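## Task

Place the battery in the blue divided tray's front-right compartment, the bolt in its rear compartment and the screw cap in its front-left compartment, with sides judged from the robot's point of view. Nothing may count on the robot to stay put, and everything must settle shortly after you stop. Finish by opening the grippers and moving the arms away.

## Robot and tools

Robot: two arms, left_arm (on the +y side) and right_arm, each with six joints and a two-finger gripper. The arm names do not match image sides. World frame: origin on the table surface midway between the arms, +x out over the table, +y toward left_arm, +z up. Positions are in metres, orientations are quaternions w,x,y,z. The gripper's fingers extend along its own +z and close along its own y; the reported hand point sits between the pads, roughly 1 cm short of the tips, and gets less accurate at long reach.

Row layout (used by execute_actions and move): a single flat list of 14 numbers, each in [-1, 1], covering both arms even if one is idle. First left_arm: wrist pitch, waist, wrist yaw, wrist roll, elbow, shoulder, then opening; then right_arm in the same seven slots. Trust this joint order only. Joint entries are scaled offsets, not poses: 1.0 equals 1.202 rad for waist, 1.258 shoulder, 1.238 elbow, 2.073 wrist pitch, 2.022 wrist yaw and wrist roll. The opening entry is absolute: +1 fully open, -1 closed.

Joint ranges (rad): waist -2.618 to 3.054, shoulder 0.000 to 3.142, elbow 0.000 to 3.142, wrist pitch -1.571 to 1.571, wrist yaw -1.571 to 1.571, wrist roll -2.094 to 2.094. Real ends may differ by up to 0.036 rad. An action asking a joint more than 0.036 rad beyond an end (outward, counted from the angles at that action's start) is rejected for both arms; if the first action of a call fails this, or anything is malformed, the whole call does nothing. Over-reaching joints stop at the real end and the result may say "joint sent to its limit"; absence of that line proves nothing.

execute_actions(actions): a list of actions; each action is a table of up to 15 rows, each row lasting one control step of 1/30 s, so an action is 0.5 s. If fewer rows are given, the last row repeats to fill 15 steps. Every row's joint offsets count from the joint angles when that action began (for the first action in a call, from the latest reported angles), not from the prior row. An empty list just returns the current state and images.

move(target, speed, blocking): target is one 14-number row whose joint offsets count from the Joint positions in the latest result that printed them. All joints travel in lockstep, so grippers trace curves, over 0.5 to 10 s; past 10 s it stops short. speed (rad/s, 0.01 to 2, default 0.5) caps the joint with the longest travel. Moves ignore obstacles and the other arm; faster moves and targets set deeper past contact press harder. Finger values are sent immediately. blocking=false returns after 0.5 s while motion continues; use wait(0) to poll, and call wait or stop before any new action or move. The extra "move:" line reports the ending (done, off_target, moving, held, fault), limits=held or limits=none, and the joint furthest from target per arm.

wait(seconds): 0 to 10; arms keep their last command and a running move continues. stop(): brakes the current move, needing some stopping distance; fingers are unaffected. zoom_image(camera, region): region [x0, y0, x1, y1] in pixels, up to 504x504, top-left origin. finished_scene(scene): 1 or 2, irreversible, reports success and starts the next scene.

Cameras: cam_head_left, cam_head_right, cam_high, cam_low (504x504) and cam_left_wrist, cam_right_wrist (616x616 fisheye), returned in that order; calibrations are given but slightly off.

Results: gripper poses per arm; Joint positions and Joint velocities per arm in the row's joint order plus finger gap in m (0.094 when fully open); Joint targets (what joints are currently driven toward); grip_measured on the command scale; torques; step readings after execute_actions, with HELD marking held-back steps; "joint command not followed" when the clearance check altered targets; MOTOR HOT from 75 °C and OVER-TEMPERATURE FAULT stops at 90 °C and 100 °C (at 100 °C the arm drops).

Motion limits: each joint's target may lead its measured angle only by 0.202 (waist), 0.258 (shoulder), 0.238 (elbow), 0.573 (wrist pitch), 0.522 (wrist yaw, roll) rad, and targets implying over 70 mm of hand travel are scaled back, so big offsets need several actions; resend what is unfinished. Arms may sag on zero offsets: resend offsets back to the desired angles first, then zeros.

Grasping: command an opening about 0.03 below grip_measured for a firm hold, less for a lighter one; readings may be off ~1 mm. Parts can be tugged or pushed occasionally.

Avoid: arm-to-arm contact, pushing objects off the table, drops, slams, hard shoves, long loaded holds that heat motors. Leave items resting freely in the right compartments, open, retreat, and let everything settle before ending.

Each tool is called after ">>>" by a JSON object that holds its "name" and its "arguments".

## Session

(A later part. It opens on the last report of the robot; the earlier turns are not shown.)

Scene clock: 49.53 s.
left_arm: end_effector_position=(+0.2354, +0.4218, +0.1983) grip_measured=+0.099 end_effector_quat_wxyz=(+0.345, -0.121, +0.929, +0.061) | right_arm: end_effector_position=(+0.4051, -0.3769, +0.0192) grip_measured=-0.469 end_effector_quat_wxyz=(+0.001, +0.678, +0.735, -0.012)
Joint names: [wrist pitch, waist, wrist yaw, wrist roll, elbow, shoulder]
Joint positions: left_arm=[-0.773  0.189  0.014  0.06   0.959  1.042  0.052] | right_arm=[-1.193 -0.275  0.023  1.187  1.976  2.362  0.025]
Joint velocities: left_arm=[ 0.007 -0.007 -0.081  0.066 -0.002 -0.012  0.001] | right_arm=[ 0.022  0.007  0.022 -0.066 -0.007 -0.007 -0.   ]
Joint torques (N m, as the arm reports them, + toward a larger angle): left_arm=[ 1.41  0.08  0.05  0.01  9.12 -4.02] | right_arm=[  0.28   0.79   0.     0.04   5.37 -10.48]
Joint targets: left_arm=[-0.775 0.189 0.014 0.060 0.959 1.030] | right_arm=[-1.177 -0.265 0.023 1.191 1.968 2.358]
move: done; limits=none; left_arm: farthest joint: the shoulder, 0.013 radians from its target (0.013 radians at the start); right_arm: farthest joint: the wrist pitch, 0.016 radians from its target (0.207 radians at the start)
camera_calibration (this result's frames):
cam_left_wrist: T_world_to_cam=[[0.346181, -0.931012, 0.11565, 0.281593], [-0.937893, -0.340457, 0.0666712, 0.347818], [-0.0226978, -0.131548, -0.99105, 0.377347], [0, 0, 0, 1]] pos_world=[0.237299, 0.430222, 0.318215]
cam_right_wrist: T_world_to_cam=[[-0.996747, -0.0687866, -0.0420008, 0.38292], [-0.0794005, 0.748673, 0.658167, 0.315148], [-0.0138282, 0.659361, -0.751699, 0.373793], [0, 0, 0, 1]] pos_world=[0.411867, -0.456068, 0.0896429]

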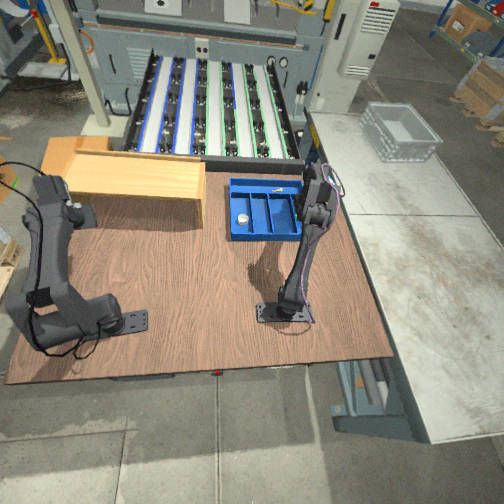

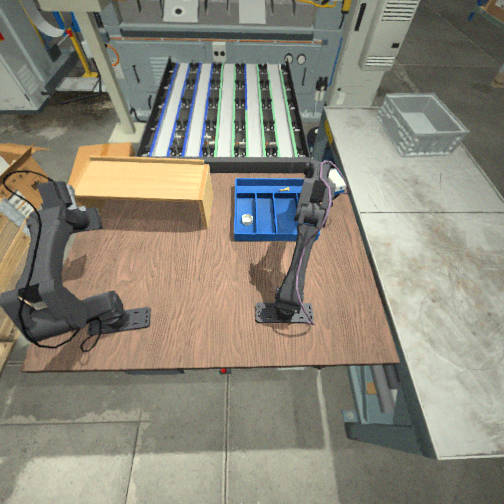

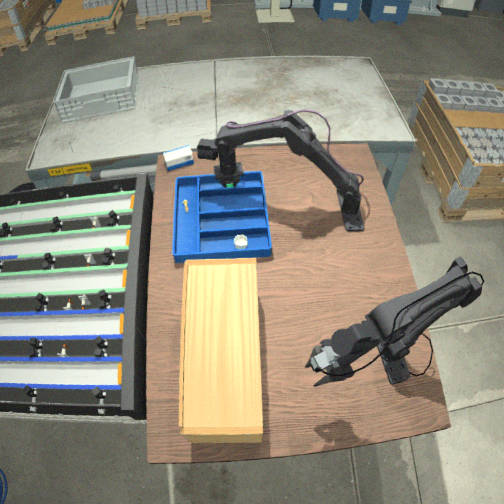

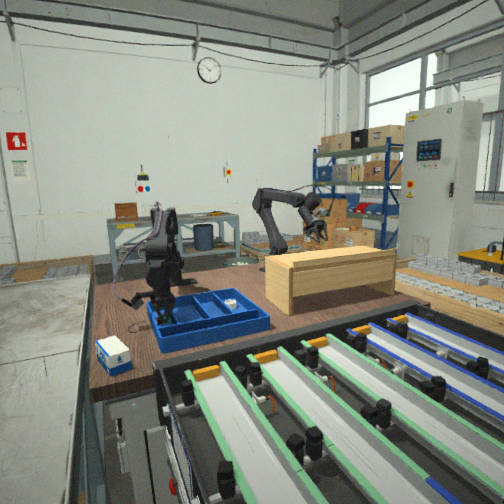

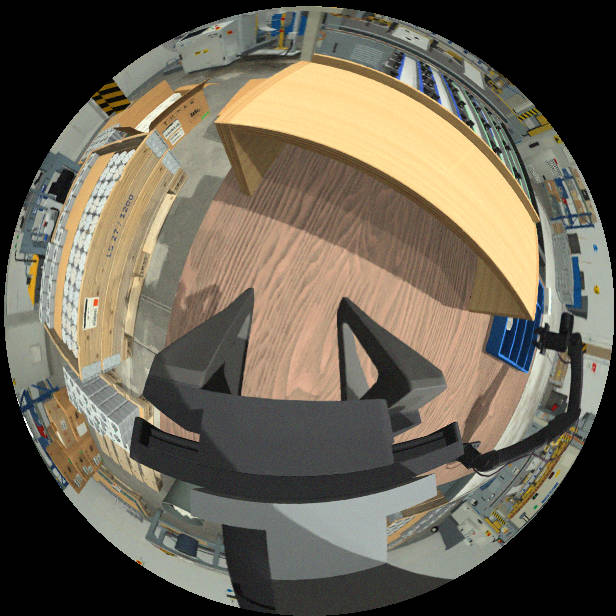

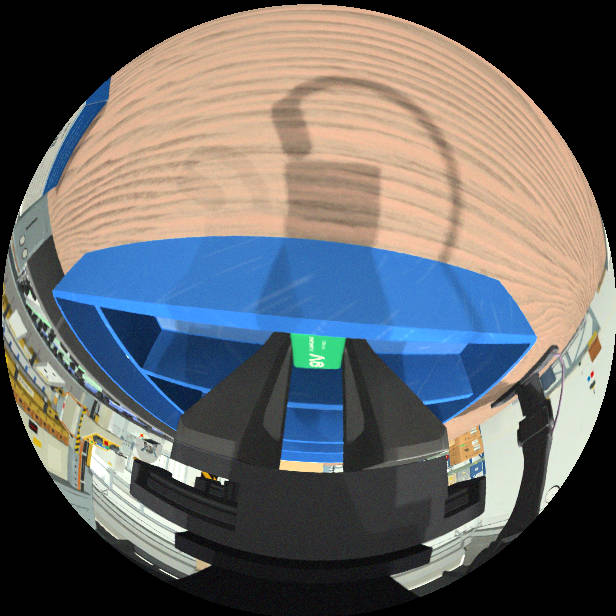

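Inside the compartment. Release.

>>> {"name": "move", "arguments": {"target": [0.0,0.0,0,0,0,-0.01,0.1,0.005,0.005,0.0,0.002,-0.005,-0.002,-0.25], "speed": 0.25}}

>>> {"name": "move", "arguments": {"target": [0.0,0.0,0,0,0,-0.01,0.1,-0.13,0.005,0.0,0.002,0.1,-0.25,-0.25], "speed": 0.6}}

Scene clock: 50.37 s.
left_arm: end_effector_position=(+0.2357, +0.4219, +0.1986) grip_measured=+0.099 end_effector_quat_wxyz=(+0.345, -0.121, +0.929, +0.061) | right_arm: end_effector_position=(+0.4052, -0.3769, +0.0192) grip_measured=-0.253 end_effector_quat_wxyz=(+0.002, +0.678, +0.735, -0.012)
Joint names: [wrist pitch, waist, wrist yaw, wrist roll, elbow, shoulder]
Joint positions: left_arm=[-0.771  0.189  0.014  0.06   0.959  1.042  0.052] | right_arm=[-1.192 -0.275  0.023  1.187  1.976  2.362  0.035]
Joint velocities: left_arm=[-0.022  0.007 -0.007  0.007  0.007  0.007  0.   ] | right_arm=[-0.051  0.002 -0.022 -0.051  0.002  0.002  0.001]
Joint torques (N m, as the arm reports them, + toward a larger angle): left_arm=[ 1.4  -0.09  0.04  0.03  9.07 -4.12] | right_arm=[  0.25   0.51   0.01   0.03   5.54 -10.25]
Joint targets: left_arm=[-0.773 0.189 0.014 0.060 0.959 1.030] | right_arm=[-1.182 -0.269 0.023 1.191 1.970 2.360]
move: done; limits=none; left_arm: farthest joint: the shoulder, 0.013 radians from its target (0.013 radians at the start); right_arm: farthest joint: the wrist pitch, 0.010 radians from its target (0.010 radians at the start)
camera_calibration (this result's frames):
cam_left_wrist: T_world_to_cam=[[0.345971, -0.931083, 0.115708, 0.281613], [-0.938012, -0.340497, 0.0647684, 0.348577], [-0.0209065, -0.130943, -0.991169, 0.377025], [0, 0, 0, 1]] pos_world=[0.237421, 0.430264, 0.318534]
cam_right_wrist: T_world_to_cam=[[-0.996732, -0.0687914, -0.042356, 0.383007], [-0.0796402, 0.748748, 0.658053, 0.315305], [-0.0135545, 0.659276, -0.751779, 0.373671], [0, 0, 0, 1]] pos_world=[0.411931, -0.456088, 0.0896535]

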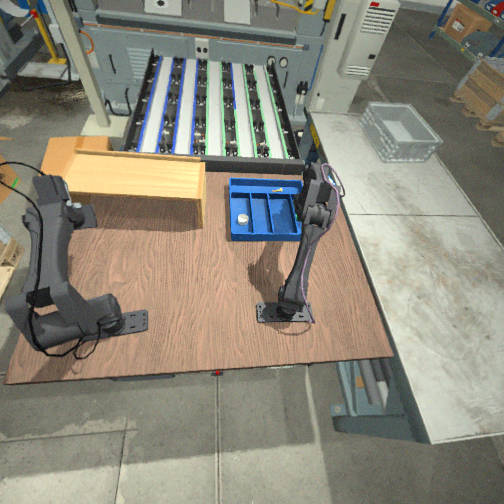

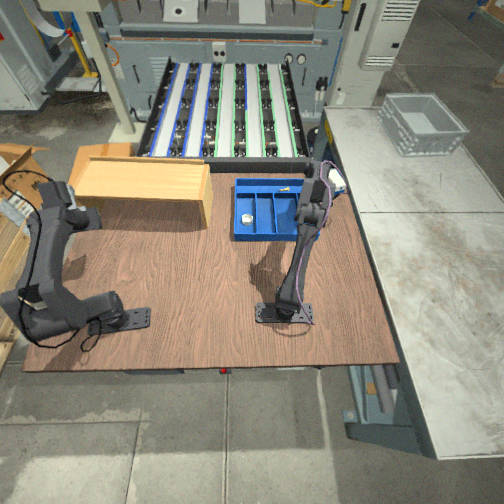

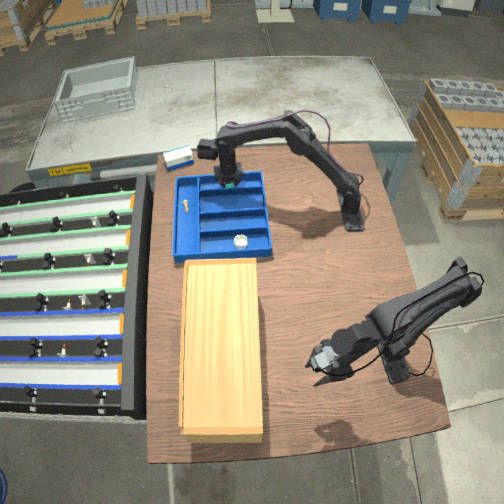

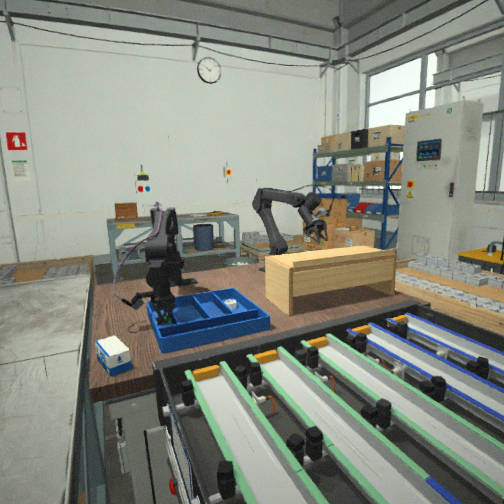

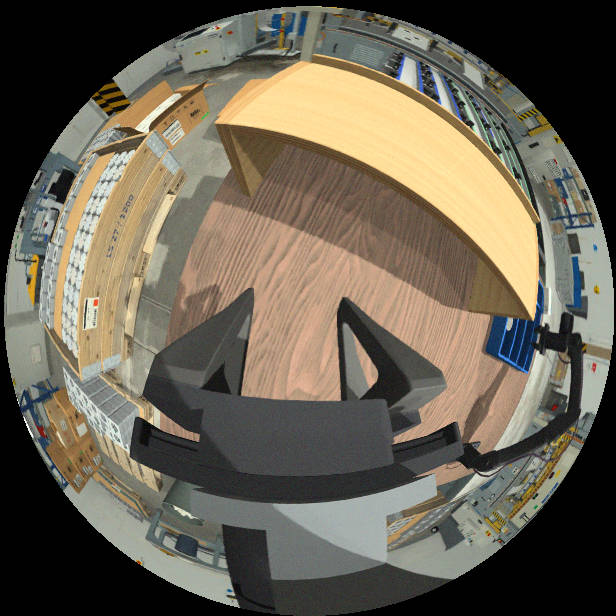

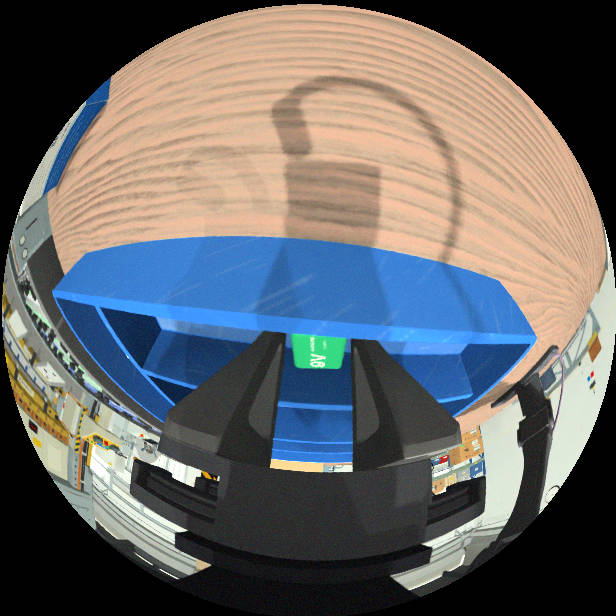

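Scene clock: 51.67 s.
left_arm: end_effector_position=(+0.2361, +0.4220, +0.1989) grip_measured=+0.099 end_effector_quat_wxyz=(+0.346, -0.121, +0.928, +0.061) | right_arm: end_effector_position=(+0.3742, -0.3672, +0.1755) grip_measured=-0.253 end_effector_quat_wxyz=(+0.074, +0.677, +0.732, +0.023)
Joint names: [wrist pitch, waist, wrist yaw, wrist roll, elbow, shoulder]
Joint positions: left_arm=[-0.769  0.189  0.014  0.06   0.959  1.042  0.052] | right_arm=[-1.451 -0.275  0.023  1.187  2.085  2.051  0.035]
Joint velocities: left_arm=[ 0.022  0.002  0.022  0.051 -0.007 -0.002 -0.   ] | right_arm=[-0.022 -0.007  0.022  0.007  0.012 -0.017  0.001]
Joint torques (N m, as the arm reports them, + toward a larger angle): left_arm=[ 1.43 -0.13  0.04  0.03  9.42 -3.98] | right_arm=[ 0.37  0.51  0.01  0.03  7.47 -8.42]
Joint targets: left_arm=[-0.771 0.189 0.014 0.060 0.959 1.030] | right_arm=[-1.462 -0.269 0.023 1.191 2.100 2.047]
move: done; limits=none; left_arm: farthest joint: the shoulder, 0.013 radians from its target (0.013 radians at the start); right_arm: farthest joint: the elbow, 0.015 radians from its target (0.123 radians at the start)
camera_calibration (this result's frames):
cam_left_wrist: T_world_to_cam=[[0.345762, -0.931153, 0.115765, 0.281634], [-0.938127, -0.340536, 0.0628654, 0.349336], [-0.0191151, -0.130339, -0.991285, 0.376701], [0, 0, 0, 1]] pos_world=[0.237543, 0.430305, 0.318853]
cam_right_wrist: T_world_to_cam=[[-0.978714, -0.0740433, -0.191409, 0.376818], [-0.176577, 0.779125, 0.601485, 0.260066], [0.104595, 0.62248, -0.775615, 0.430828], [0, 0, 0, 1]] pos_world=[0.369656, -0.442905, 0.249857]

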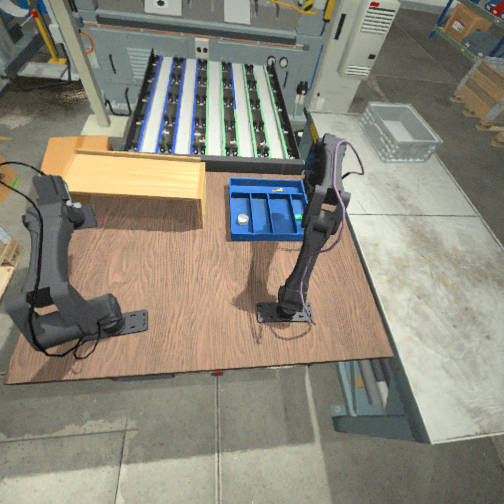

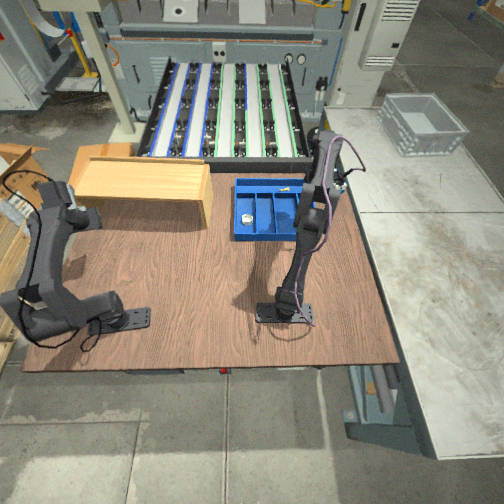

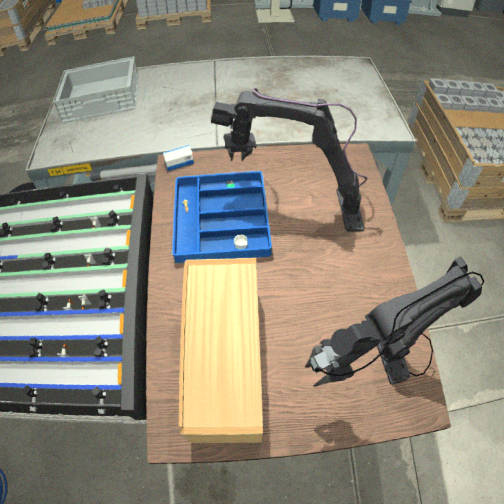

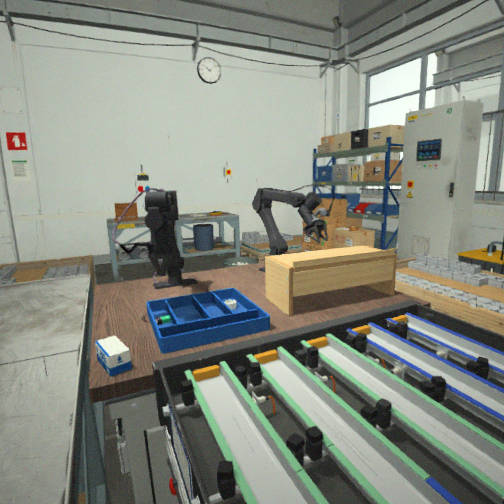

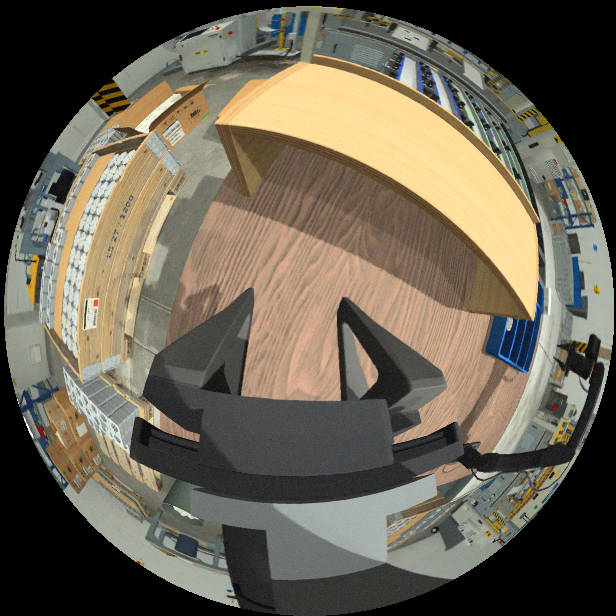

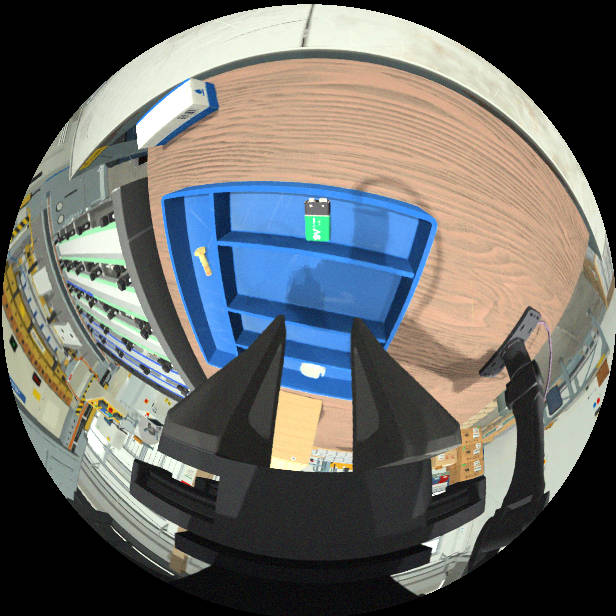

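>>> {"name": "move", "arguments": {"target": [0.0,0.0,0,0,0,-0.01,0.1,0.1,0.005,0.0,0.0,-0.5,-0.4,-0.25], "speed": 1.0}}

>>> {"name": "finished_scene", "arguments": {"scene": 2}}

Scene clock: 53.20 s.
left_arm: end_effector_position=(+0.2364, +0.4221, +0.1992) grip_measured=+0.099 end_effector_quat_wxyz=(+0.347, -0.121, +0.928, +0.061) | right_arm: end_effector_position=(+0.2793, -0.3376, +0.1752) grip_measured=-0.253 end_effector_quat_wxyz=(+0.102, +0.675, +0.730, +0.036)
Joint names: [wrist pitch, waist, wrist yaw, wrist roll, elbow, shoulder]
Joint positions: left_arm=[-0.767  0.189  0.014  0.06   0.959  1.042  0.052] | right_arm=[-1.256 -0.275  0.023  1.187  1.474  1.574  0.035]
Joint velocities: left_arm=[-0.037  0.002 -0.007 -0.022 -0.012 -0.027 -0.   ] | right_arm=[ 0.037 -0.022  0.037 -0.095 -0.017  0.007 -0.   ]
Joint torques (N m, as the arm reports them, + toward a larger angle): left_arm=[ 1.39 -0.02  0.02  0.06  9.31 -4.03] | right_arm=[ 0.67  0.47  0.01  0.    5.69 -6.43]
Joint targets: left_arm=[-0.769 0.189 0.014 0.060 0.959 1.030] | right_arm=[-1.243 -0.269 0.023 1.187 1.466 1.548]
move: off_target (right_arm); limits=none; left_arm: farthest joint: the shoulder, 0.013 radians from its target (0.013 radians at the start); right_arm: farthest joint: the shoulder, 0.026 radians from its target (0.503 radians at the start)
camera_calibration (this result's frames):
cam_left_wrist: T_world_to_cam=[[0.345553, -0.931224, 0.115822, 0.281655], [-0.938239, -0.340574, 0.0609622, 0.350094], [-0.0173234, -0.129735, -0.991397, 0.376375], [0, 0, 0, 1]] pos_world=[0.237665, 0.430346, 0.319173]
cam_right_wrist: T_world_to_cam=[[-0.965947, -0.0780281, -0.246695, 0.290843], [-0.210888, 0.789834, 0.575923, 0.238068], [0.14991, 0.608336, -0.779393, 0.405333], [0, 0, 0, 1]] pos_world=[0.270382, -0.411919, 0.250554]

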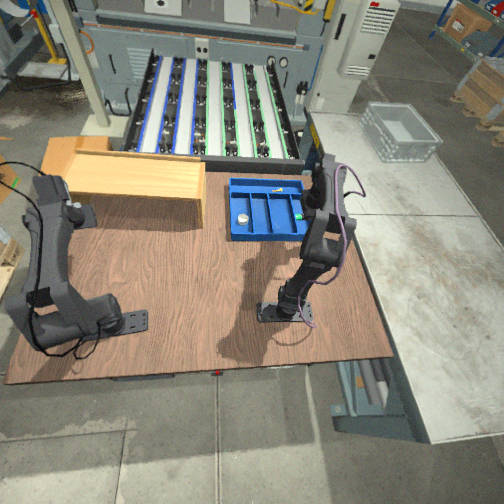

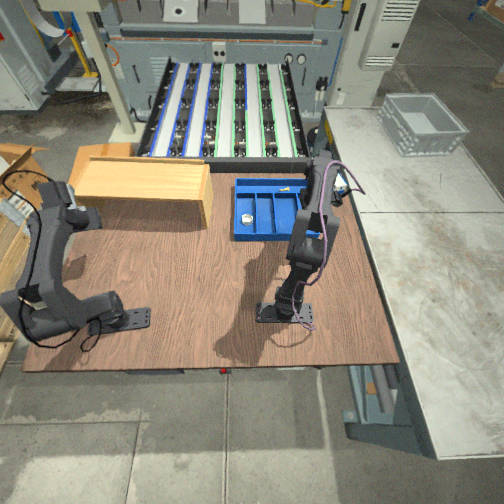

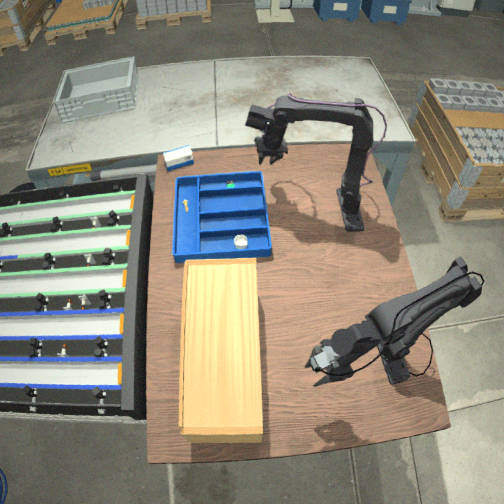

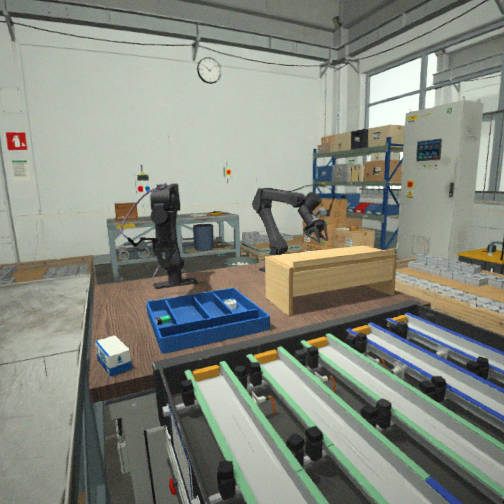

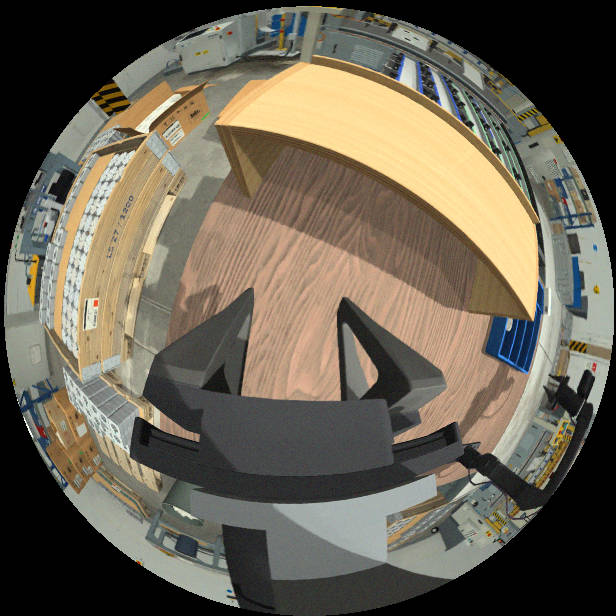

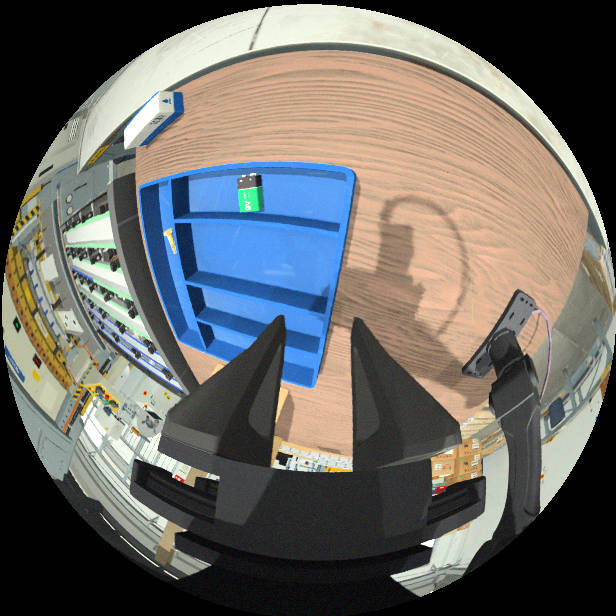

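The scene is finished: the task was done.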